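## Task

Play the chart. The green button sets the recorder's pen carriage going at once, and it makes a single pass without stopping. A key pressed all the way down while the carriage moves makes its pen draw in the lane of that key's colour; a key only partly down might draw. At the end, every printed box must be inked along its centre line, and no ink may lie outside any box. On the sheet's border ruler the pens begin at 68 mm and travel at 9.61 mm/s. Arm bases in metres, with facing in degrees counter-clockwise from +x: arm1 x=+0.65 y=+0.36 z=+0.74 facing -166; arm2 x=+0.65 y=-0.36 z=+0.77 facing +169; arm3 x=-0.65 y=+0.10 z=+0.76 facing +8; arm4 x=-0.08 y=-0.65 z=+0.81 facing +98. Anything that stays right only because a robot is still holding it at the end does not count.

## Robot and tools

Setup. Four identical i2rt Big YAM arms, arm1, arm2, arm3 and arm4, stand around a recorder with a sheet, coloured keys and a green start button. Each arm has six revolute joints, a two-finger gripper and a wrist camera (arm1_cam_wrist ... arm4_cam_wrist). cam_sheet is a fixed room camera looking down at the sheet. The hand reaches roughly 1.0 m from the joint-1 axis. Joints move at different speeds, so the path between two postures can bulge outward.

Timing the chart. Once the button is pressed, the pen sits at ruler position p after (p - start) / speed seconds. Scene 1: start 68 mm, 9.61 mm/s. Scene 2: start -11 mm, 11.99 mm/s. A key should be fully down for the span of each box in its colour and up elsewhere.

Frame. One shared scene frame: origin on the floor, +z up. Base positions and facings are given in the task (metres; degrees counter-clockwise from +x). "hand" is the midpoint between the fingertips; its z axis runs along the fingers and the fingers open along its y axis.

execute_actions. Arguments: "actions", a list holding either one action object or nothing; and optional "cameras". The action object has keys "arm1" to "arm4" (any subset). Each has a "joints" object with absolute targets, not offsets: joint1_rad -2.879 to 2.879 (base yaw; positive is counter-clockwise seen from above; 0 points the arm the way its base faces), joint2_rad 0 to 3.141 (shoulder; 0 is upper arm pointing back and near level, positive raises then brings it forward), joint3_rad 0 to 3.019 (elbow; 0 folded, positive opens), joint4_rad -1.692 to 1.57 (hand pitch; positive tips fingers up), joint5_rad -1.57 to 1.57 (hand sideways; positive to the arm's right), joint6_rad -2.094 to 2.094 (roll; positive clockwise seen from behind the hand), all in radians; gripper_m 0 to 0.093, fingertip gap in metres. Arrival tolerances: ±0.045, 0.14, 0.09, 0.055, 0.03, 0.035 rad and ±0.003 m. Every listed motion begins together and may finish at different times; one action lasts at most 15 s. A joint or arm you omit keeps its previous target and may keep pushing. An unknown key or out-of-range number rejects the whole call and nothing moves. "cameras": names from arm1_cam_wrist, arm2_cam_wrist, arm3_cam_wrist, arm4_cam_wrist, cam_sheet, or "all"; omitted, null or ["all"] returns every camera, [] returns none. An empty actions list only reports state and images.

Results. Each robot's joint_positions and joint_status, images taken at the end with a "pictures" line giving their order, and on_its_own listing joints not commanded this call ("held at" is the target being held, not the position). joint_status words: "off_target" (stopped short, maybe still pushing); "contact_stop" or "time_out" (target dropped, joint holds where it stopped; after time_out a joint may keep a target clamped within 0.375, 0.375, 0.113, 0.225, 0.075, 0.3 rad of its position for joints 1-6 and keep pushing; send its reported position to relax it); "not_followed" with a "joint command not followed" line and a "cause:" line means the self/inter-arm clearance check withheld that arm's joint targets (the gripper still moves, and the withheld targets may be retried later); "limit_stop_at_motor_heat" after a heat fault, meaning resend the target. A tiny change from the current position may not move a joint. If a result reports a stop, the later execute_actions, wait and finished_scene calls in that same reply are skipped.

wait: {"seconds": 0 to 10}; commands nothing and returns state and images.
zoom_image: {"camera": name, "region": [x0, y0, x1, y1]} in pixels from the top-left, at most 504 by 504, only for cameras in the latest result.
read_manual: {"section": "licences"} gives licence texts only.
finished_scene: {"scene": 1 or 2} ends that scene after the last command is held; it cannot be undone and reports success.

Cameras. Calibration is given per camera (K, distortion D, T_world_to_cam mapping scene frame to camera, pos_world). Wrist cameras are 504x504 fisheye; cam_sheet is 504x504 pinhole with radial distortion. Real poses may be off by up to about 2.3 degrees and 9 mm; wrist camera poses also inherit joint reading errors.

Cautions. The arms do not stop on contact and can press hard. A hard squeeze between two arms fails and ends the run; hard impacts may too. The clearance check can react late and ignores fingers, gripper housings and wrist cameras. Avoid drops, slams and forceful pushing on keys or the button. Sustained load heats motors: MOTOR HOT appears at 85 °C, and at 100 °C an OVER-TEMPERATURE FAULT makes the arm go limp and fall until it cools, and the stalled time still counts.

Each tool is called after "Request:" by a JSON object that holds its "op" and its "data", one argument or row to a line.

## Session

Request:
{"op": "execute_actions", "data": {
  "actions": []
}}

Scene clock: 0.00 s.
arm1.joint_positions: joint1_rad=-0.705 joint2_rad=+0.468 joint3_rad=+1.641 joint4_rad=-1.440 joint5_rad=+0.013 joint6_rad=+0.427 gripper_m=+0.094
arm1.joint_status: not commanded
arm1.hand: x=+0.5542 y=+0.4055 z=+1.3918 quat_wxyz=(+0.021, -0.719, +0.346, +0.602) (m; scene frame)
arm2.joint_positions: joint1_rad=-0.864 joint2_rad=+0.463 joint3_rad=+1.435 joint4_rad=-1.284 joint5_rad=-0.004 joint6_rad=-0.074 gripper_m=+0.095
arm2.joint_status: not commanded
arm2.hand: x=+0.5726 y=-0.2178 z=+1.3676 quat_wxyz=(-0.315, +0.711, -0.383, -0.498) (m; scene frame)
arm3.joint_positions: joint1_rad=+0.021 joint2_rad=+0.443 joint3_rad=+1.719 joint4_rad=-1.559 joint5_rad=+0.234 joint6_rad=-0.442 gripper_m=+0.095
arm3.joint_status: not commanded
arm3.hand: x=-0.5956 y=+0.0699 z=+1.4172 quat_wxyz=(-0.579, +0.170, -0.778, +0.177) (m; scene frame)
arm4.joint_positions: joint1_rad=+0.425 joint2_rad=+0.294 joint3_rad=+1.608 joint4_rad=-1.219 joint5_rad=-0.209 joint6_rad=-0.745 gripper_m=+0.094
arm4.joint_status: not commanded
arm4.hand: x=-0.1110 y=-0.6481 z=+1.5036 quat_wxyz=(-0.518, +0.673, -0.017, -0.528) (m; scene frame)
pictures: arm1_cam_wrist, arm2_cam_wrist, arm3_cam_wrist, arm4_cam_wrist, cam_sheet
Images, in order (width x height): arm1_cam_wrist 504x504, arm2_cam_wrist 504x504, arm3_cam_wrist 504x504, arm4_cam_wrist 504x504, cam_sheet 504x504.

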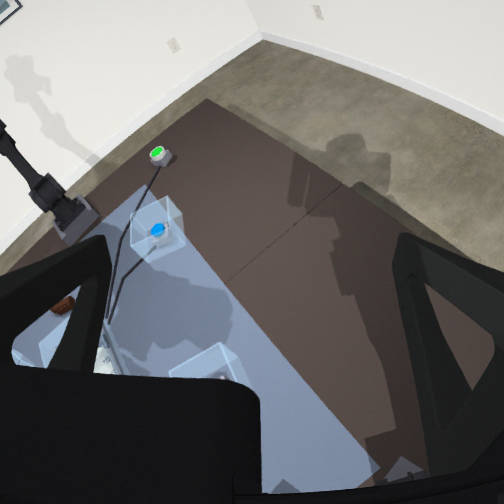

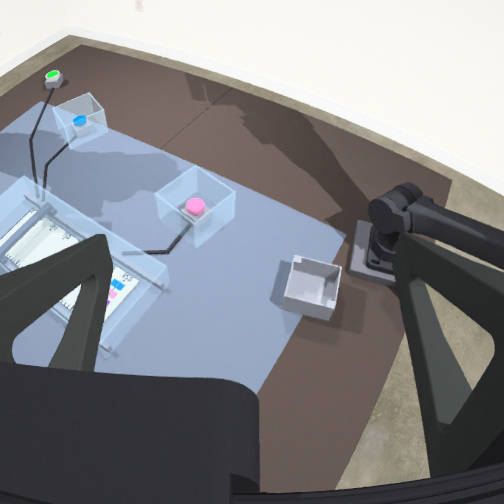

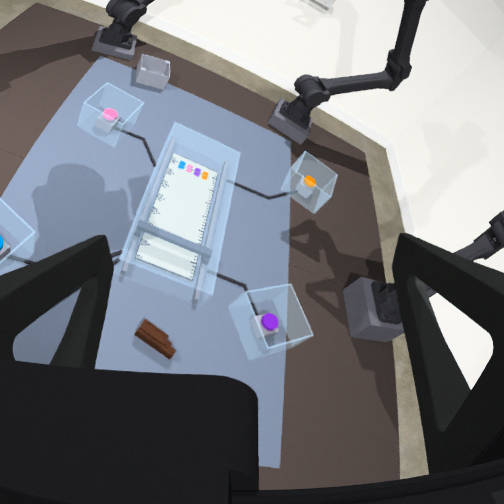

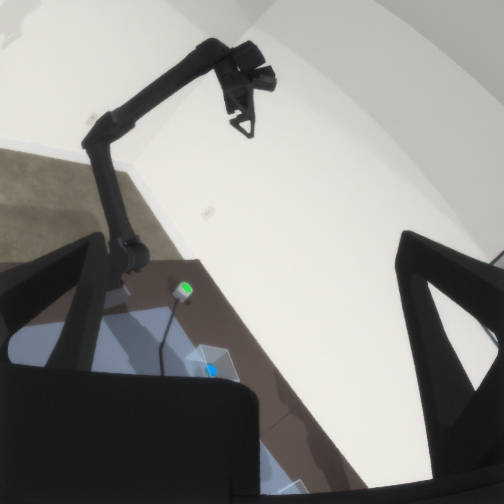

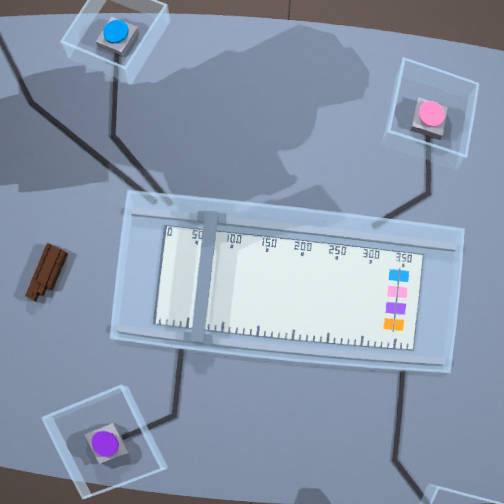

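Request:
{"op": "zoom_image", "data": {
  "camera": "cam_sheet",
  "region": [140, 200, 440, 360]
}}

Request:
{"op": "zoom_image", "data": {
  "camera": "cam_sheet",
  "region": [330, 240, 430, 355]
}}

Request:
{"op": "zoom_image", "data": {
  "camera": "arm3_cam_wrist",
  "region": [60, 60, 360, 380]
}}

Region (140, 200, 440, 360) of cam_sheet's 504x504 image, scaled by 1.680, with more detail than that image has; it fills the top 269 rows of this view, and the rest is white.

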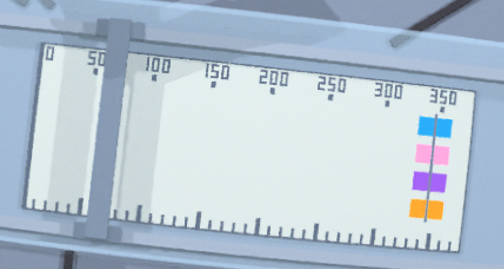

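Region (330, 240, 430, 355) of cam_sheet's 504x504 image, scaled by 4.383, with more detail than that image has; it fills the left 438 columns of this view, and the rest is white.

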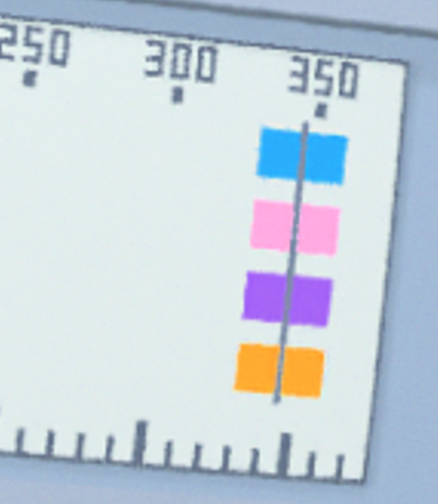

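Region (60, 60, 360, 380) of arm3_cam_wrist's 504x504 image, scaled by 1.575, with more detail than that image has; it fills the left 472 columns of this view, and the rest is white.

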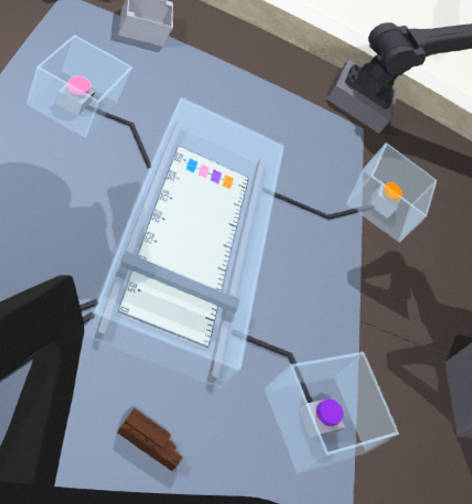

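Request:
{"op": "execute_actions", "data": {
  "actions": [
    {"arm1":{"joints":{"joint1_rad":0.056,"joint2_rad":1.506,"joint3_rad":1.356,"joint4_rad":-1.421,"joint5_rad":0,"joint6_rad":0,"gripper_m":0}},"arm2":{"joints":{"joint1_rad":0.4,"joint2_rad":1.211,"joint3_rad":0.991,"joint4_rad":-1.351,"joint5_rad":0,"joint6_rad":0,"gripper_m":0}},"arm3":{"joints":{"joint1_rad":0.402,"joint2_rad":1.528,"joint3_rad":1.326,"joint4_rad":-1.37,"joint5_rad":0,"joint6_rad":0,"gripper_m":0}},"arm4":{"joints":{"joint1_rad":0.232,"joint2_rad":1.384,"joint3_rad":1.037,"joint4_rad":-1.223,"joint5_rad":0,"joint6_rad":0,"gripper_m":0}}}
  ]
}}

Scene clock: 52.40 s.
arm1.joint_positions: joint1_rad=+0.059 joint2_rad=+1.487 joint3_rad=+1.360 joint4_rad=-1.424 joint5_rad=+0.003 joint6_rad=+0.011 gripper_m=+0.001
arm1.joint_status: all done
arm1.hand: x=+0.2245 y=+0.2314 z=+0.9575 quat_wxyz=(+0.000, -0.990, -0.142, +0.004) (m; scene frame)
arm2.joint_positions: joint1_rad=+0.399 joint2_rad=+1.216 joint3_rad=+0.969 joint4_rad=-1.343 joint5_rad=+0.001 joint6_rad=-0.012 gripper_m=+0.001
arm2.joint_status: all done
arm2.hand: x=+0.3370 y=-0.4230 z=+0.9381 quat_wxyz=(-0.001, +0.994, +0.106, +0.008) (m; scene frame)
arm3.joint_positions: joint1_rad=+0.393 joint2_rad=+1.519 joint3_rad=+1.316 joint4_rad=-1.372 joint5_rad=+0.004 joint6_rad=-0.011 gripper_m=+0.001
arm3.joint_status: all done
arm3.hand: x=-0.2689 y=+0.3253 z=+0.9551 quat_wxyz=(+0.000, +0.269, -0.963, +0.004) (m; scene frame)
arm4.joint_positions: joint1_rad=+0.236 joint2_rad=+1.385 joint3_rad=+1.011 joint4_rad=-1.219 joint5_rad=-0.002 joint6_rad=-0.012 gripper_m=+0.001
arm4.joint_status: all done
arm4.hand: x=-0.2129 y=-0.3054 z=+0.9343 quat_wxyz=(+0.014, +0.829, -0.559, +0.006) (m; scene frame)
pictures: arm1_cam_wrist, arm2_cam_wrist, arm3_cam_wrist, arm4_cam_wrist, cam_sheet
camera_calibration (this result's frames):
arm1_cam_wrist: T_world_to_cam=[[-0.290582, 0.956846, -0.00276016, -0.150608], [0.783104, 0.239474, 0.573934, -0.772341], [0.549827, 0.164613, -0.818897, 0.748165], [0, 0, 0, 1]] pos_world=[0.149698, 0.205906, 1.05553]
arm2_cam_wrist: T_world_to_cam=[[-0.183661, 0.982989, 0.00058835, 0.47534], [0.786708, 0.146629, 0.599658, -0.762355], [0.589371, 0.110597, -0.800256, 0.720449], [0, 0, 0, 1]] pos_world=[0.26244, -0.43515, 1.03342]
arm3_cam_wrist: T_world_to_cam=[[0.514998, -0.857172, 0.0057728, 0.410004], [-0.692162, -0.411867, 0.592686, -0.613], [-0.505657, -0.309228, -0.805413, 0.85931], [0, 0, 0, 1]] pos_world=[-0.200931, 0.364693, 1.05305]
arm4_cam_wrist: T_world_to_cam=[[0.926774, 0.375353, -0.0141173, 0.322703], [0.303773, -0.72687, 0.61594, -0.729487], [0.220934, -0.575126, -0.787667, 0.733188], [0, 0, 0, 1]] pos_world=[-0.23946, -0.229695, 1.03138]
Images, in order (width x height): arm1_cam_wrist 504x504, arm2_cam_wrist 504x504, arm3_cam_wrist 504x504, arm4_cam_wrist 504x504, cam_sheet 504x504.

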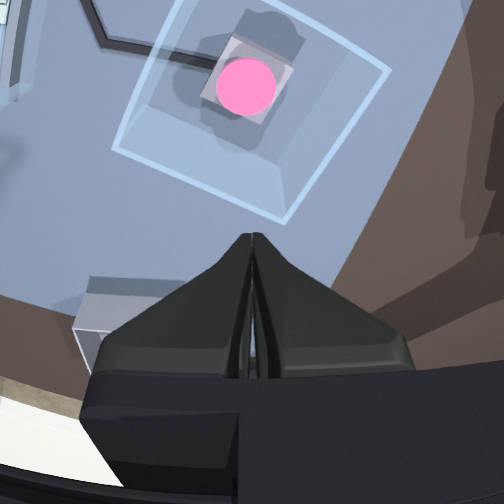

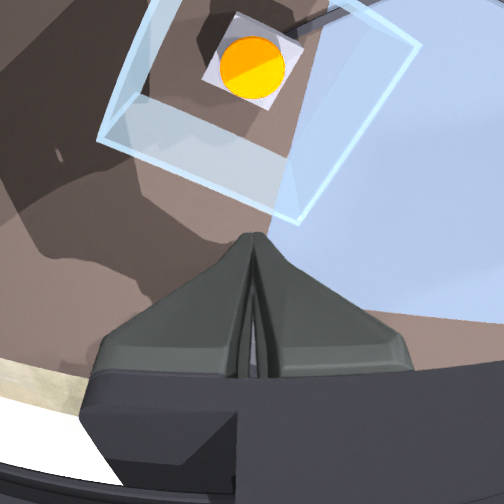

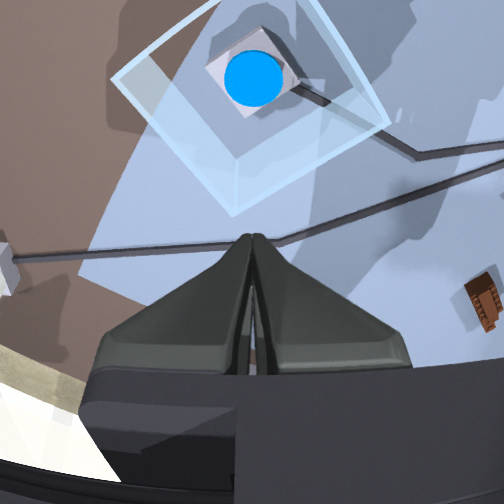

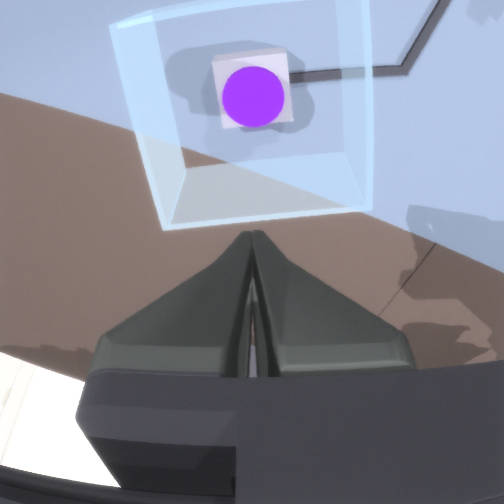

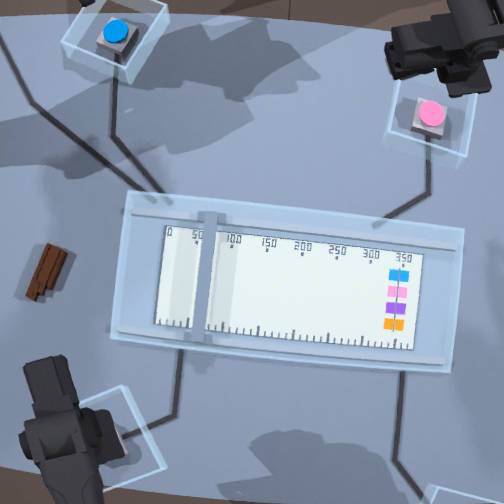

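Request:
{"op": "execute_actions", "data": {
  "actions": [
    {"arm1":{"joints":{"joint1_rad":0.075,"joint2_rad":1.622,"joint3_rad":1.162,"joint4_rad":-1.11}},"arm2":{"joints":{"joint1_rad":0.395,"joint2_rad":1.376,"joint3_rad":0.794,"joint4_rad":-0.99}},"arm3":{"joints":{"joint1_rad":0.4,"joint2_rad":1.652,"joint3_rad":1.141,"joint4_rad":-1.059}},"arm4":{"joints":{"joint1_rad":0.232,"joint2_rad":1.538,"joint3_rad":0.839,"joint4_rad":-0.873}}}
  ]
}}

Scene clock: 75.87 s.
arm1.joint_positions: joint1_rad=+0.063 joint2_rad=+1.628 joint3_rad=+1.159 joint4_rad=-1.121 joint5_rad=+0.003 joint6_rad=+0.011 gripper_m=+0.001
arm1.joint_status: all done
arm1.hand: x=+0.2216 y=+0.2284 z=+0.8241 quat_wxyz=(+0.003, -0.989, -0.144, -0.016) (m; scene frame)
arm2.joint_positions: joint1_rad=+0.399 joint2_rad=+1.382 joint3_rad=+0.774 joint4_rad=-0.999 joint5_rad=+0.001 joint6_rad=-0.012 gripper_m=+0.001
arm2.joint_status: all done
arm2.hand: x=+0.3343 y=-0.4235 z=+0.8197 quat_wxyz=(-0.002, +0.994, +0.106, +0.016) (m; scene frame)
arm3.joint_positions: joint1_rad=+0.393 joint2_rad=+1.660 joint3_rad=+1.128 joint4_rad=-1.071 joint5_rad=+0.004 joint6_rad=-0.011 gripper_m=+0.001
arm3.joint_status: all done
arm3.hand: x=-0.2671 y=+0.3258 z=+0.8281 quat_wxyz=(+0.013, +0.269, -0.963, +0.008) (m; scene frame)
arm4.joint_positions: joint1_rad=+0.236 joint2_rad=+1.549 joint3_rad=+0.817 joint4_rad=-0.882 joint5_rad=-0.002 joint6_rad=-0.011 gripper_m=+0.001
arm4.joint_status: all done
arm4.hand: x=-0.2093 y=-0.3191 z=+0.8139 quat_wxyz=(+0.020, +0.829, -0.559, +0.015) (m; scene frame)
pictures: arm1_cam_wrist, arm2_cam_wrist, arm3_cam_wrist, arm4_cam_wrist, cam_sheet
camera_calibration (this result's frames):
arm1_cam_wrist: T_world_to_cam=[[-0.29453, 0.955638, -0.00275704, -0.147806], [0.759495, 0.235827, 0.606262, -0.713319], [0.580017, 0.176468, -0.79526, 0.612162], [0, 0, 0, 1]] pos_world=[0.143164, 0.201442, 0.918879]
arm2_cam_wrist: T_world_to_cam=[[-0.183668, 0.982988, 0.000850007, 0.475207], [0.776735, 0.1446, 0.613004, -0.69757], [0.602452, 0.113249, -0.79008, 0.615748], [0, 0, 0, 1]] pos_world=[0.258148, -0.435987, 0.913699]
arm3_cam_wrist: T_world_to_cam=[[0.514709, -0.857346, 0.00561439, 0.410322], [-0.678302, -0.403197, 0.614279, -0.55323], [-0.524386, -0.319983, -0.789069, 0.743094], [0, 0, 0, 1]] pos_world=[-0.196786, 0.366504, 0.923886]
arm4_cam_wrist: T_world_to_cam=[[0.926918, 0.374989, -0.0143518, 0.322926], [0.29884, -0.714478, 0.632626, -0.677074], [0.226974, -0.590682, -0.774324, 0.615102], [0, 0, 0, 1]] pos_world=[-0.236601, -0.241518, 0.909258]
Images, in order (width x height): arm1_cam_wrist 504x504, arm2_cam_wrist 504x504, arm3_cam_wrist 504x504, arm4_cam_wrist 504x504, cam_sheet 504x504.

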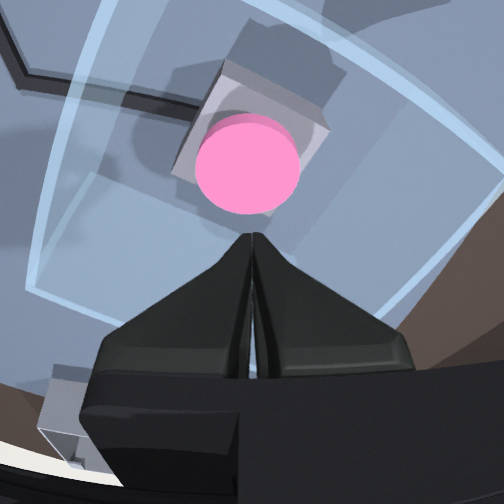

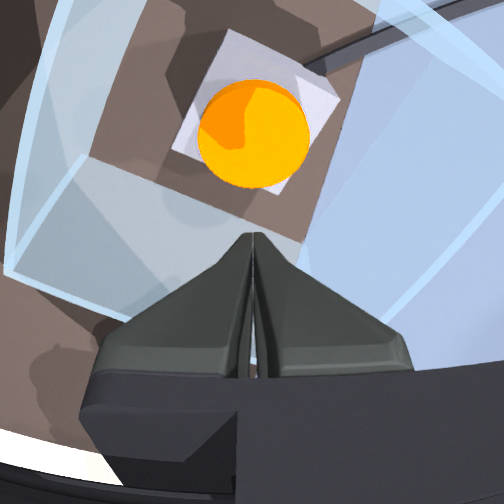

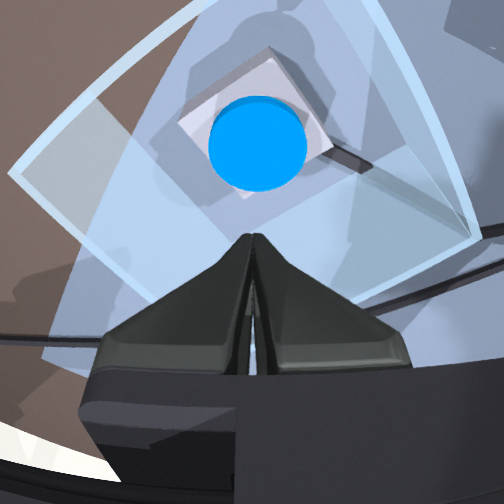

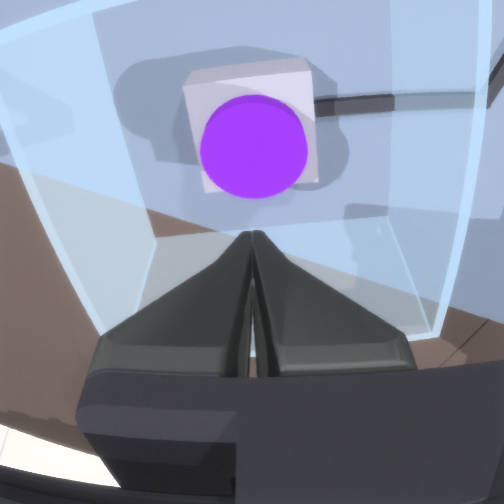

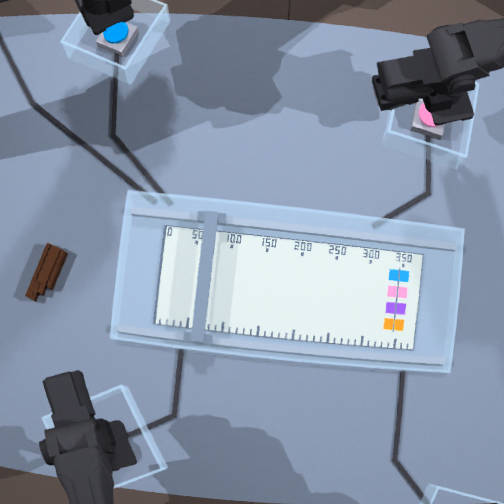

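Request:
{"op": "execute_actions", "data": {
  "actions": [
    {"arm1":{"joints":{"joint1_rad":0.09,"joint2_rad":1.655,"joint3_rad":1.132,"joint4_rad":-1.028}},"arm2":{"joints":{"joint2_rad":1.423,"joint3_rad":0.779,"joint4_rad":-0.892}},"arm3":{"joints":{"joint1_rad":0.378,"joint2_rad":1.695,"joint3_rad":1.111,"joint4_rad":-0.954}},"arm4":{"joints":{"joint2_rad":1.567,"joint3_rad":0.827,"joint4_rad":-0.789}}}
  ],
  "cameras": []
}}

Request:
{"op": "execute_actions", "data": {
  "actions": [
    {"arm1":{"joints":{"joint2_rad":1.723,"joint3_rad":1.083,"joint4_rad":-0.911}},"arm2":{"joints":{"joint2_rad":1.523,"joint3_rad":0.73,"joint4_rad":-0.743}},"arm3":{"joints":{"joint2_rad":1.771,"joint3_rad":1.071,"joint4_rad":-0.838}},"arm4":{"joints":{"joint2_rad":1.673,"joint3_rad":0.793,"joint4_rad":-0.649}}}
  ]
}}

Scene clock: 105.67 s.
arm1.joint_positions: joint1_rad=+0.081 joint2_rad=+1.628 joint3_rad=+1.147 joint4_rad=-1.040 joint5_rad=+0.003 joint6_rad=+0.011 gripper_m=+0.001
arm1.joint_status: all done
arm1.hand: x=+0.2098 y=+0.2160 z=+0.8202 quat_wxyz=(-0.002, -0.988, -0.153, +0.018) (m; scene frame)
arm2.joint_positions: joint1_rad=+0.399 joint2_rad=+1.419 joint3_rad=+0.774 joint4_rad=-0.902 joint5_rad=+0.001 joint6_rad=-0.012 gripper_m=+0.001
arm2.joint_status: all done
arm2.hand: x=+0.3139 y=-0.4277 z=+0.8079 quat_wxyz=(+0.001, +0.994, +0.106, -0.014) (m; scene frame)
arm3.joint_positions: joint1_rad=+0.393 joint2_rad=+1.678 joint3_rad=+1.118 joint4_rad=-0.966 joint5_rad=+0.004 joint6_rad=-0.011 gripper_m=+0.001
arm3.joint_status: all done
arm3.hand: x=-0.2500 y=+0.3357 z=+0.8170 quat_wxyz=(-0.024, +0.269, -0.963, -0.002) (m; scene frame)
arm4.joint_positions: joint1_rad=+0.236 joint2_rad=+1.557 joint3_rad=+0.817 joint4_rad=-0.799 joint5_rad=-0.002 joint6_rad=-0.011 gripper_m=+0.001
arm4.joint_status: all done
arm4.hand: x=-0.2164 y=-0.3011 z=+0.8111 quat_wxyz=(-0.001, +0.829, -0.559, -0.016) (m; scene frame)
pictures: none
No camera images: the call's "cameras" was empty. Leave "cameras" out to get every camera's image.

Scene clock: 106.57 s.
arm1.joint_positions: joint1_rad=+0.081 joint2_rad=+1.686 joint3_rad=+1.100 joint4_rad=-0.933 joint5_rad=+0.002 joint6_rad=+0.011 gripper_m=+0.001
arm1.joint_status: all done
arm1.hand: x=+0.2086 y=+0.2154 z=+0.7803 quat_wxyz=(-0.003, -0.988, -0.153, +0.020) (m; scene frame)
arm2.joint_positions: joint1_rad=+0.399 joint2_rad=+1.478 joint3_rad=+0.742 joint4_rad=-0.779 joint5_rad=+0.001 joint6_rad=-0.012 gripper_m=+0.001
arm2.joint_status: all done
arm2.hand: x=+0.3055 y=-0.4293 z=+0.7801 quat_wxyz=(+0.002, +0.994, +0.106, -0.030) (m; scene frame)
arm3.joint_positions: joint1_rad=+0.393 joint2_rad=+1.751 joint3_rad=+1.079 joint4_rad=-0.857 joint5_rad=+0.004 joint6_rad=-0.011 gripper_m=+0.001
arm3.joint_status: all done
arm3.hand: x=-0.2486 y=+0.3363 z=+0.7733 quat_wxyz=(-0.022, +0.269, -0.963, -0.002) (m; scene frame)
arm4.joint_positions: joint1_rad=+0.236 joint2_rad=+1.658 joint3_rad=+0.795 joint4_rad=-0.670 joint5_rad=-0.002 joint6_rad=-0.011 gripper_m=+0.001
arm4.joint_status: all done
arm4.hand: x=-0.2189 y=-0.2962 z=+0.7703 quat_wxyz=(-0.003, +0.829, -0.559, -0.018) (m; scene frame)
pictures: arm1_cam_wrist, arm2_cam_wrist, arm3_cam_wrist, arm4_cam_wrist, cam_sheet
camera_calibration (this result's frames):
arm1_cam_wrist: T_world_to_cam=[[-0.312121, 0.950034, -0.00383274, -0.133689], [0.794616, 0.263268, 0.547061, -0.640887], [0.520735, 0.167704, -0.837084, 0.634044], [0, 0, 0, 1]] pos_world=[0.137363, 0.189403, 0.88084]
arm2_cam_wrist: T_world_to_cam=[[-0.183682, 0.982986, -0.000583157, 0.476807], [0.828614, 0.155155, 0.53789, -0.60284], [0.528829, 0.0983175, -0.843015, 0.659823], [0, 0, 0, 1]] pos_world=[0.238169, -0.440033, 0.88078]
arm3_cam_wrist: T_world_to_cam=[[0.51427, -0.857607, 0.00604091, 0.409753], [-0.715196, -0.424964, 0.554887, -0.458779], [-0.473308, -0.289682, -0.831904, 0.748479], [0, 0, 0, 1]] pos_world=[-0.18458, 0.373263, 0.874758]
arm4_cam_wrist: T_world_to_cam=[[0.927068, 0.374653, -0.0134394, 0.321845], [0.315437, -0.760165, 0.568021, -0.590363], [0.202595, -0.530834, -0.822904, 0.646809], [0, 0, 0, 1]] pos_world=[-0.243189, -0.226006, 0.871926]
Images, in order (width x height): arm1_cam_wrist 504x504, arm2_cam_wrist 504x504, arm3_cam_wrist 504x504, arm4_cam_wrist 504x504, cam_sheet 504x504.

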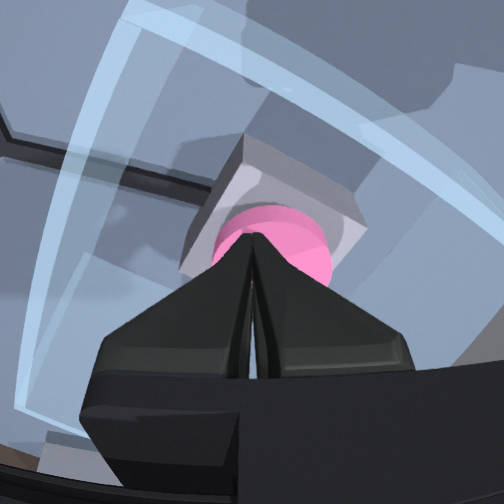

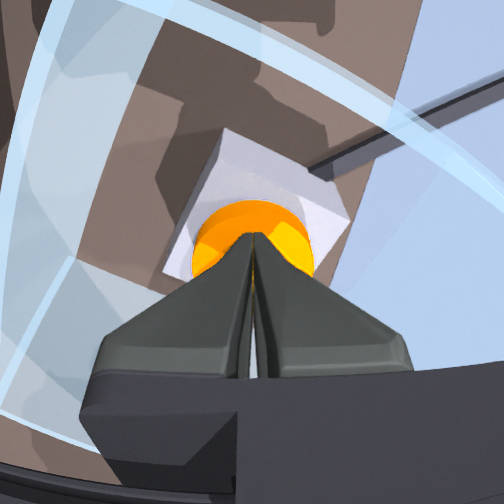

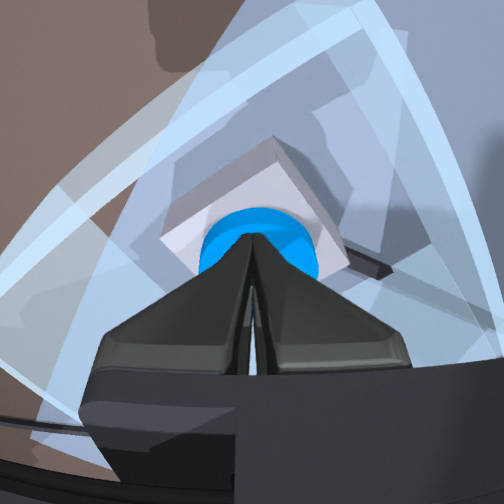

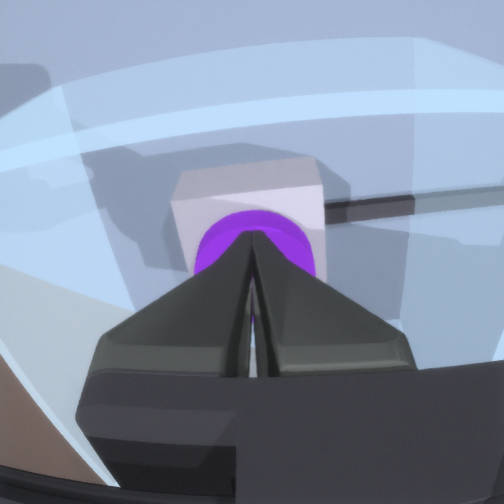

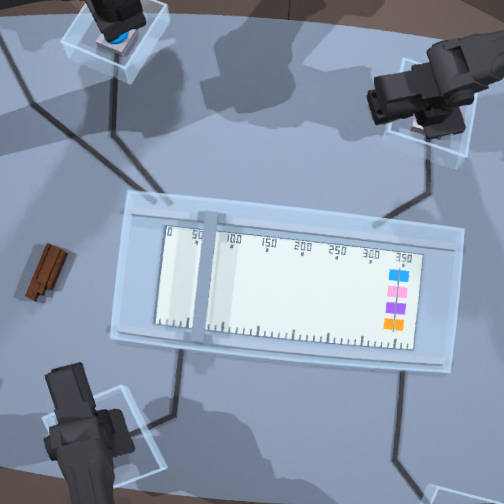

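Request:
{"op": "wait", "data": {
  "seconds": 1
}}

Scene clock: 109.37 s.
arm1.joint_positions: joint1_rad=+0.081 joint2_rad=+1.686 joint3_rad=+1.100 joint4_rad=-0.933 joint5_rad=+0.002 joint6_rad=+0.011 gripper_m=+0.001
arm1.joint_status: all done
arm1.hand: x=+0.2086 y=+0.2154 z=+0.7803 quat_wxyz=(-0.003, -0.988, -0.153, +0.020) (m; scene frame)
arm2.joint_positions: joint1_rad=+0.399 joint2_rad=+1.478 joint3_rad=+0.742 joint4_rad=-0.779 joint5_rad=+0.001 joint6_rad=-0.012 gripper_m=+0.001
arm2.joint_status: all done
arm2.hand: x=+0.3055 y=-0.4293 z=+0.7801 quat_wxyz=(+0.002, +0.994, +0.106, -0.030) (m; scene frame)
arm3.joint_positions: joint1_rad=+0.393 joint2_rad=+1.751 joint3_rad=+1.079 joint4_rad=-0.857 joint5_rad=+0.004 joint6_rad=-0.011 gripper_m=+0.001
arm3.joint_status: all done
arm3.hand: x=-0.2486 y=+0.3363 z=+0.7733 quat_wxyz=(-0.022, +0.269, -0.963, -0.002) (m; scene frame)
arm4.joint_positions: joint1_rad=+0.236 joint2_rad=+1.658 joint3_rad=+0.795 joint4_rad=-0.670 joint5_rad=-0.002 joint6_rad=-0.010 gripper_m=+0.001
arm4.joint_status: all done
arm4.hand: x=-0.2189 y=-0.2962 z=+0.7703 quat_wxyz=(-0.003, +0.829, -0.559, -0.018) (m; scene frame)
wait: 1.00 s; at rest from the start
pictures: arm1_cam_wrist, arm2_cam_wrist, arm3_cam_wrist, arm4_cam_wrist, cam_sheet
camera_calibration (this result's frames):
arm1_cam_wrist: T_world_to_cam=[[-0.312121, 0.950034, -0.00383274, -0.133689], [0.794616, 0.263268, 0.547061, -0.640887], [0.520735, 0.167704, -0.837084, 0.634044], [0, 0, 0, 1]] pos_world=[0.137363, 0.189403, 0.88084]
arm2_cam_wrist: T_world_to_cam=[[-0.183682, 0.982986, -0.000583157, 0.476807], [0.828614, 0.155155, 0.53789, -0.60284], [0.528829, 0.0983175, -0.843015, 0.659823], [0, 0, 0, 1]] pos_world=[0.238169, -0.440033, 0.88078]
arm3_cam_wrist: T_world_to_cam=[[0.51427, -0.857607, 0.00604091, 0.409753], [-0.715196, -0.424964, 0.554887, -0.458779], [-0.473308, -0.289682, -0.831904, 0.748479], [0, 0, 0, 1]] pos_world=[-0.18458, 0.373263, 0.874758]
arm4_cam_wrist: T_world_to_cam=[[0.92721, 0.374299, -0.0134524, 0.321781], [0.315153, -0.760279, 0.568026, -0.590463], [0.202384, -0.530919, -0.8229, 0.646735], [0, 0, 0, 1]] pos_world=[-0.243161, -0.225995, 0.871925]
Images, in order (width x height): arm1_cam_wrist 504x504, arm2_cam_wrist 504x504, arm3_cam_wrist 504x504, arm4_cam_wrist 504x504, cam_sheet 504x504.

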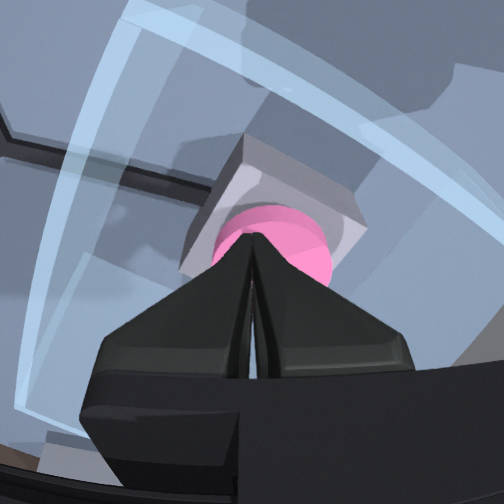

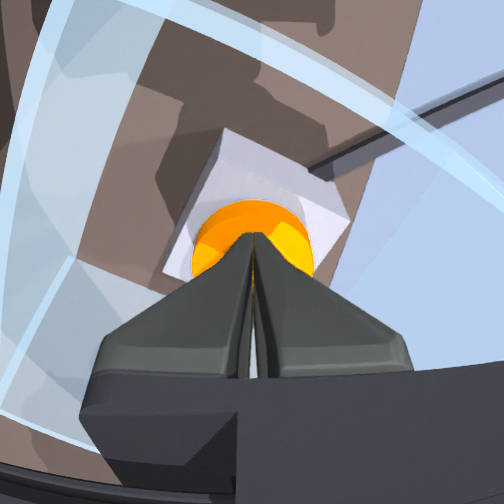

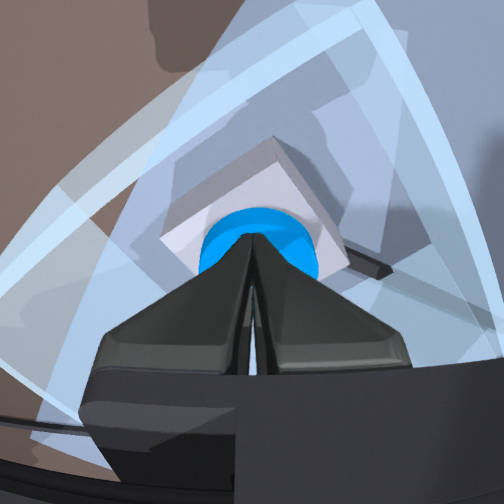

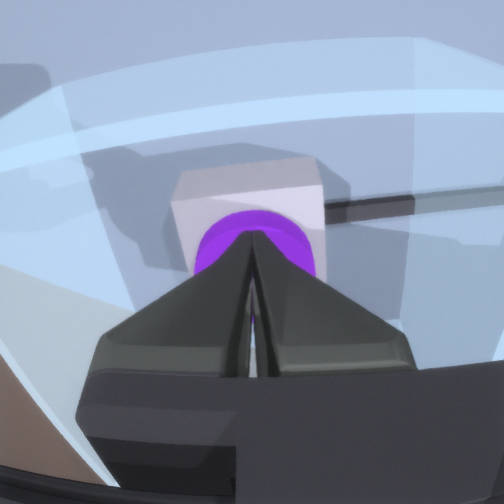

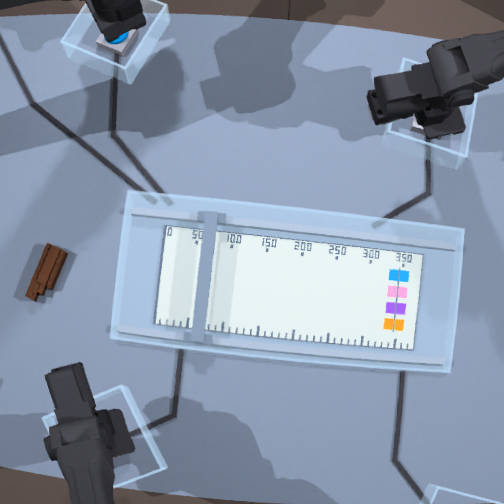

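Request:
{"op": "execute_actions", "data": {
  "actions": [
    {"arm1":{"joints":{"joint1_rad":0.065,"joint2_rad":1.79}},"arm2":{"joints":{"joint2_rad":1.60}},"arm3":{"joints":{"joint2_rad":1.83}},"arm4":{"joints":{"joint2_rad":1.74}}}
  ]
}}

Scene clock: 112.50 s.
arm1.joint_positions: joint1_rad=+0.081 joint2_rad=+1.688 joint3_rad=+1.100 joint4_rad=-0.933 joint5_rad=+0.002 joint6_rad=+0.011 gripper_m=+0.001
arm1.joint_status: all done
arm1.hand: x=+0.2088 y=+0.2155 z=+0.7793 quat_wxyz=(-0.003, -0.988, -0.153, +0.019) (m; scene frame)
arm2.joint_positions: joint1_rad=+0.399 joint2_rad=+1.486 joint3_rad=+0.746 joint4_rad=-0.785 joint5_rad=+0.001 joint6_rad=-0.012 gripper_m=+0.001
arm2.joint_status: all done
arm2.hand: x=+0.3062 y=-0.4292 z=+0.7785 quat_wxyz=(+0.002, +0.994, +0.106, -0.024) (m; scene frame)
arm3.joint_positions: joint1_rad=+0.393 joint2_rad=+1.755 joint3_rad=+1.079 joint4_rad=-0.857 joint5_rad=+0.004 joint6_rad=-0.011 gripper_m=+0.001
arm3.joint_status: all done
arm3.hand: x=-0.2490 y=+0.3360 z=+0.7714 quat_wxyz=(-0.021, +0.269, -0.963, -0.001) (m; scene frame)
arm4.joint_positions: joint1_rad=+0.236 joint2_rad=+1.661 joint3_rad=+0.795 joint4_rad=-0.671 joint5_rad=-0.002 joint6_rad=-0.010 gripper_m=+0.001
arm4.joint_status: all done
arm4.hand: x=-0.2187 y=-0.2968 z=+0.7692 quat_wxyz=(-0.002, +0.829, -0.560, -0.017) (m; scene frame)
pictures: arm1_cam_wrist, arm2_cam_wrist, arm3_cam_wrist, arm4_cam_wrist, cam_sheet
camera_calibration (this result's frames):
arm1_cam_wrist: T_world_to_cam=[[-0.312116, 0.950036, -0.00383064, -0.133695], [0.793424, 0.262878, 0.548975, -0.641675], [0.522553, 0.168305, -0.83583, 0.631595], [0, 0, 0, 1]] pos_world=[0.13735, 0.189397, 0.879657]
arm2_cam_wrist: T_world_to_cam=[[-0.183674, 0.982987, -0.000422737, 0.476669], [0.823141, 0.154041, 0.546543, -0.608103], [0.53731, 0.100038, -0.837431, 0.651923], [0, 0, 0, 1]] pos_world=[0.237822, -0.440103, 0.878497]
arm3_cam_wrist: T_world_to_cam=[[0.514276, -0.857603, 0.00601889, 0.409776], [-0.713376, -0.423871, 0.558057, -0.460458], [-0.47604, -0.291289, -0.829781, 0.74492], [0, 0, 0, 1]] pos_world=[-0.184606, 0.373238, 0.872616]
arm4_cam_wrist: T_world_to_cam=[[0.927352, 0.373946, -0.0135007, 0.321751], [0.314192, -0.758558, 0.570852, -0.59221], [0.203227, -0.533623, -0.820942, 0.643368], [0, 0, 0, 1]] pos_world=[-0.243059, -0.226227, 0.870576]
Images, in order (width x height): arm1_cam_wrist 504x504, arm2_cam_wrist 504x504, arm3_cam_wrist 504x504, arm4_cam_wrist 504x504, cam_sheet 504x504.

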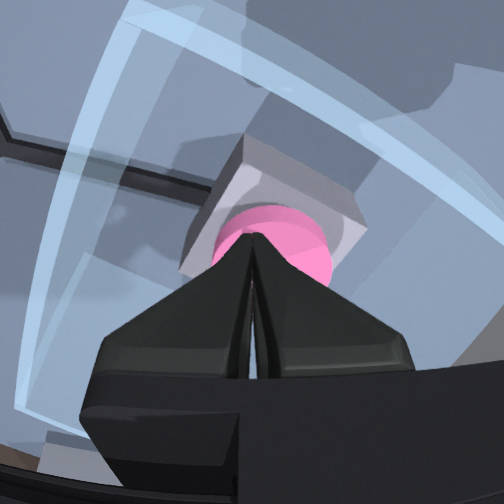

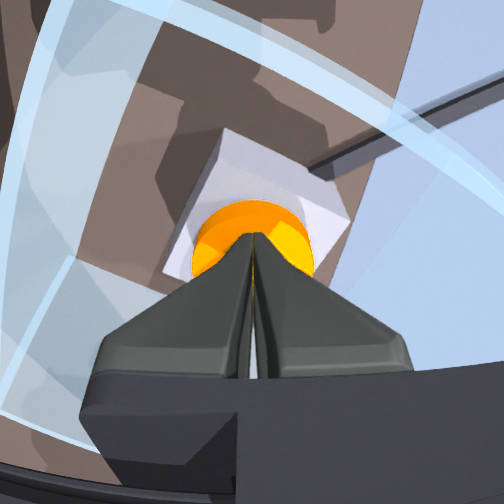

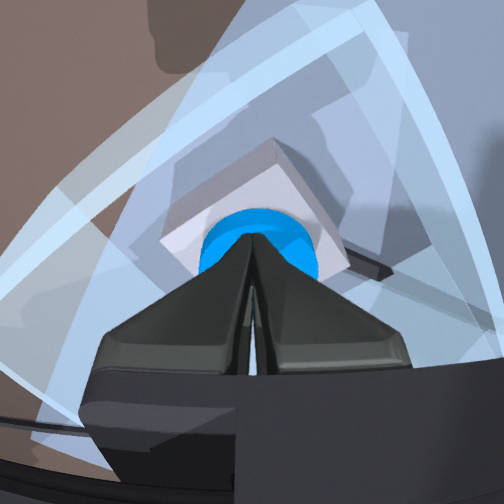

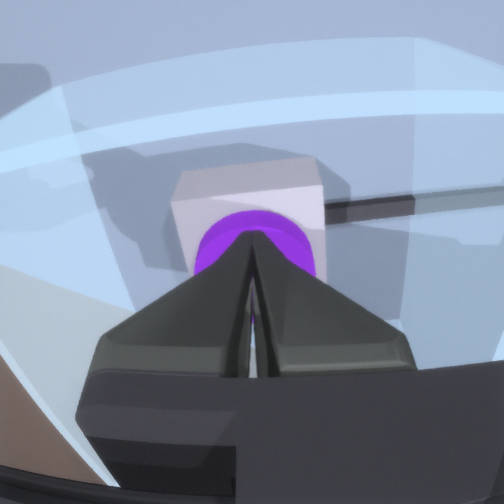

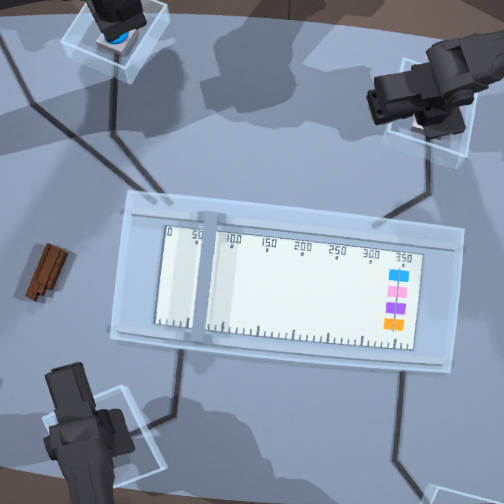

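Request:
{"op": "execute_actions", "data": {
  "actions": [
    {"arm1":{"joints":{"joint2_rad":1.655,"joint3_rad":1.132,"joint4_rad":-1.028}},"arm2":{"joints":{"joint2_rad":1.423,"joint3_rad":0.779,"joint4_rad":-0.892}},"arm3":{"joints":{"joint2_rad":1.695,"joint3_rad":1.111,"joint4_rad":-0.954}},"arm4":{"joints":{"joint2_rad":1.567,"joint3_rad":0.827,"joint4_rad":-0.789}}}
  ]
}}

Request:
{"op": "execute_actions", "data": {
  "actions": [
    {"arm1":{"joints":{"joint2_rad":1.74,"joint3_rad":1.083,"joint4_rad":-0.911}},"arm2":{"joints":{"joint2_rad":1.535,"joint3_rad":0.73,"joint4_rad":-0.743}},"arm3":{"joints":{"joint2_rad":1.805,"joint3_rad":1.071,"joint4_rad":-0.838}},"arm4":{"joints":{"joint2_rad":1.71,"joint3_rad":0.793,"joint4_rad":-0.649}}}
  ],
  "cameras": []
}}

Request:
{"op": "execute_actions", "data": {
  "actions": [
    {"arm1":{"joints":{"joint2_rad":1.655,"joint3_rad":1.132,"joint4_rad":-1.028}},"arm2":{"joints":{"joint2_rad":1.423,"joint3_rad":0.779,"joint4_rad":-0.892}},"arm3":{"joints":{"joint2_rad":1.695,"joint3_rad":1.111,"joint4_rad":-0.954}},"arm4":{"joints":{"joint2_rad":1.567,"joint3_rad":0.827,"joint4_rad":-0.789}}}
  ],
  "cameras": []
}}

Scene clock: 139.27 s.
arm1.joint_positions: joint1_rad=+0.077 joint2_rad=+1.671 joint3_rad=+1.110 joint4_rad=-1.017 joint5_rad=+0.002 joint6_rad=+0.011 gripper_m=+0.001
arm1.joint_status: all done
arm1.hand: x=+0.2226 y=+0.2217 z=+0.7892 quat_wxyz=(+0.002, -0.988, -0.152, -0.010) (m; scene frame)
arm2.joint_positions: joint1_rad=+0.399 joint2_rad=+1.422 joint3_rad=+0.762 joint4_rad=-0.884 joint5_rad=+0.001 joint6_rad=-0.012 gripper_m=+0.001
arm2.joint_status: all done
arm2.hand: x=+0.3155 y=-0.4273 z=+0.8035 quat_wxyz=(+0.001, +0.994, +0.106, -0.015) (m; scene frame)
arm3.joint_positions: joint1_rad=+0.393 joint2_rad=+1.695 joint3_rad=+1.089 joint4_rad=-0.944 joint5_rad=+0.004 joint6_rad=-0.011 gripper_m=+0.001
arm3.joint_status: all done
arm3.hand: x=-0.2577 y=+0.3310 z=+0.8005 quat_wxyz=(-0.013, +0.269, -0.963, +0.001) (m; scene frame)
arm4.joint_positions: joint1_rad=+0.236 joint2_rad=+1.567 joint3_rad=+0.809 joint4_rad=-0.782 joint5_rad=-0.002 joint6_rad=-0.010 gripper_m=+0.001
arm4.joint_status: all done
arm4.hand: x=-0.2159 y=-0.3024 z=+0.8055 quat_wxyz=(-0.001, +0.829, -0.560, -0.016) (m; scene frame)
pictures: arm1_cam_wrist, arm2_cam_wrist, arm3_cam_wrist, arm4_cam_wrist, cam_sheet
camera_calibration (this result's frames):
arm1_cam_wrist: T_world_to_cam=[[-0.308715, 0.951147, -0.00372884, -0.136308], [0.762289, 0.249758, 0.597107, -0.687841], [0.568868, 0.181493, -0.802153, 0.591772], [0, 0, 0, 1]] pos_world=[0.145613, 0.19404, 0.884898]
arm2_cam_wrist: T_world_to_cam=[[-0.183664, 0.982989, -0.000131424, 0.476301], [0.812987, 0.151975, 0.562099, -0.639894], [0.552557, 0.10313, -0.82707, 0.65578], [0, 0, 0, 1]] pos_world=[0.245349, -0.438582, 0.902123]
arm3_cam_wrist: T_world_to_cam=[[0.514304, -0.857588, 0.00592389, 0.409855], [-0.705431, -0.419105, 0.571593, -0.495381], [-0.487708, -0.298151, -0.820516, 0.75528], [0, 0, 0, 1]] pos_world=[-0.191891, 0.369058, 0.900448]
arm4_cam_wrist: T_world_to_cam=[[0.927351, 0.373947, -0.0135361, 0.321835], [0.313512, -0.756714, 0.573667, -0.619852], [0.204278, -0.536235, -0.818977, 0.667507], [0, 0, 0, 1]] pos_world=[-0.24048, -0.23146, 0.906617]
Images, in order (width x height): arm1_cam_wrist 504x504, arm2_cam_wrist 504x504, arm3_cam_wrist 504x504, arm4_cam_wrist 504x504, cam_sheet 504x504.

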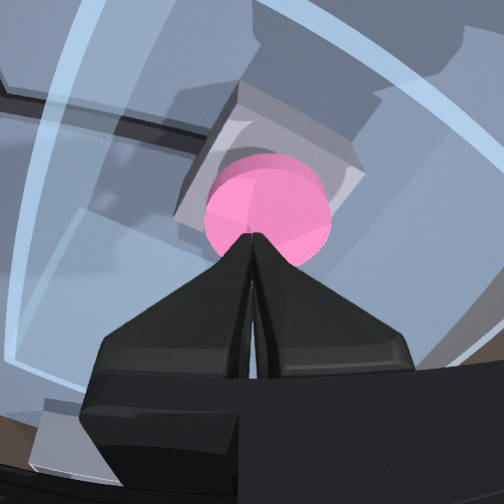

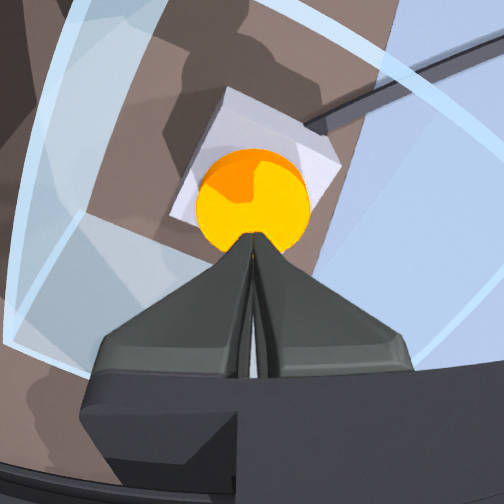

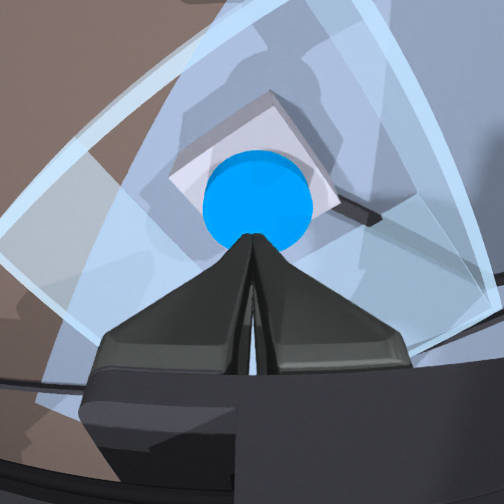

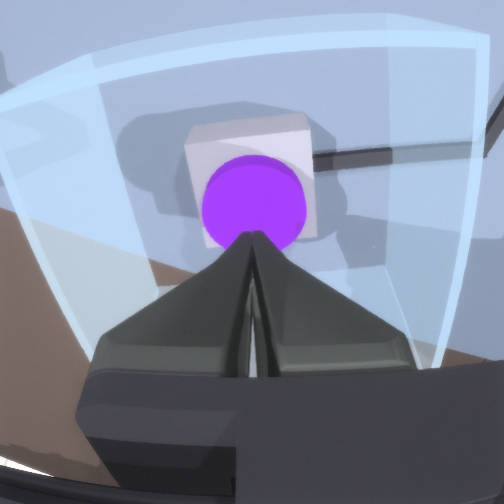

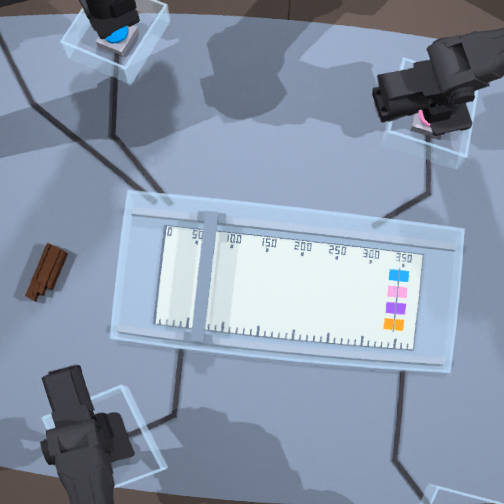

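Scene clock: 140.17 s.
arm1.joint_positions: joint1_rad=+0.077 joint2_rad=+1.688 joint3_rad=+1.103 joint4_rad=-0.943 joint5_rad=+0.002 joint6_rad=+0.011 gripper_m=+0.001
arm1.joint_status: all done
arm1.hand: x=+0.2093 y=+0.2173 z=+0.7801 quat_wxyz=(-0.002, -0.988, -0.151, +0.015) (m; scene frame)
arm2.joint_positions: joint1_rad=+0.399 joint2_rad=+1.482 joint3_rad=+0.745 joint4_rad=-0.784 joint5_rad=+0.001 joint6_rad=-0.012 gripper_m=+0.001
arm2.joint_status: all done
arm2.hand: x=+0.3058 y=-0.4293 z=+0.7799 quat_wxyz=(+0.002, +0.994, +0.106, -0.027) (m; scene frame)
arm3.joint_positions: joint1_rad=+0.393 joint2_rad=+1.761 joint3_rad=+1.090 joint4_rad=-0.857 joint5_rad=+0.004 joint6_rad=-0.010 gripper_m=+0.001
arm3.joint_status: all done
arm3.hand: x=-0.2450 y=+0.3384 z=+0.7723 quat_wxyz=(-0.023, +0.269, -0.963, -0.002) (m; scene frame)
arm4.joint_positions: joint1_rad=+0.236 joint2_rad=+1.666 joint3_rad=+0.805 joint4_rad=-0.678 joint5_rad=-0.002 joint6_rad=-0.010 gripper_m=+0.001
arm4.joint_status: all done
arm4.hand: x=-0.2194 y=-0.2946 z=+0.7696 quat_wxyz=(-0.001, +0.829, -0.560, -0.015) (m; scene frame)
pictures: none
No camera images: the call's "cameras" was empty. Leave "cameras" out to get every camera's image.

Scene clock: 141.10 s.
arm1.joint_positions: joint1_rad=+0.077 joint2_rad=+1.668 joint3_rad=+1.105 joint4_rad=-1.018 joint5_rad=+0.002 joint6_rad=+0.011 gripper_m=+0.001
arm1.joint_status: all done
arm1.hand: x=+0.2244 y=+0.2223 z=+0.7892 quat_wxyz=(+0.002, -0.988, -0.152, -0.011) (m; scene frame)
arm2.joint_positions: joint1_rad=+0.399 joint2_rad=+1.423 joint3_rad=+0.751 joint4_rad=-0.884 joint5_rad=+0.001 joint6_rad=-0.012 gripper_m=+0.001
arm2.joint_status: all done
arm2.hand: x=+0.3208 y=-0.4262 z=+0.7996 quat_wxyz=(+0.000, +0.994, +0.106, -0.009) (m; scene frame)
arm3.joint_positions: joint1_rad=+0.393 joint2_rad=+1.694 joint3_rad=+1.090 joint4_rad=-0.944 joint5_rad=+0.004 joint6_rad=-0.010 gripper_m=+0.001
arm3.joint_status: all done
arm3.hand: x=-0.2572 y=+0.3313 z=+0.8012 quat_wxyz=(-0.014, +0.269, -0.963, +0.001) (m; scene frame)
arm4.joint_positions: joint1_rad=+0.236 joint2_rad=+1.566 joint3_rad=+0.808 joint4_rad=-0.782 joint5_rad=-0.002 joint6_rad=-0.010 gripper_m=+0.001
arm4.joint_status: all done
arm4.hand: x=-0.2157 y=-0.3029 z=+0.8052 quat_wxyz=(-0.001, +0.829, -0.560, -0.015) (m; scene frame)
pictures: none
No camera images: the call's "cameras" was empty. Leave "cameras" out to get every camera's image.


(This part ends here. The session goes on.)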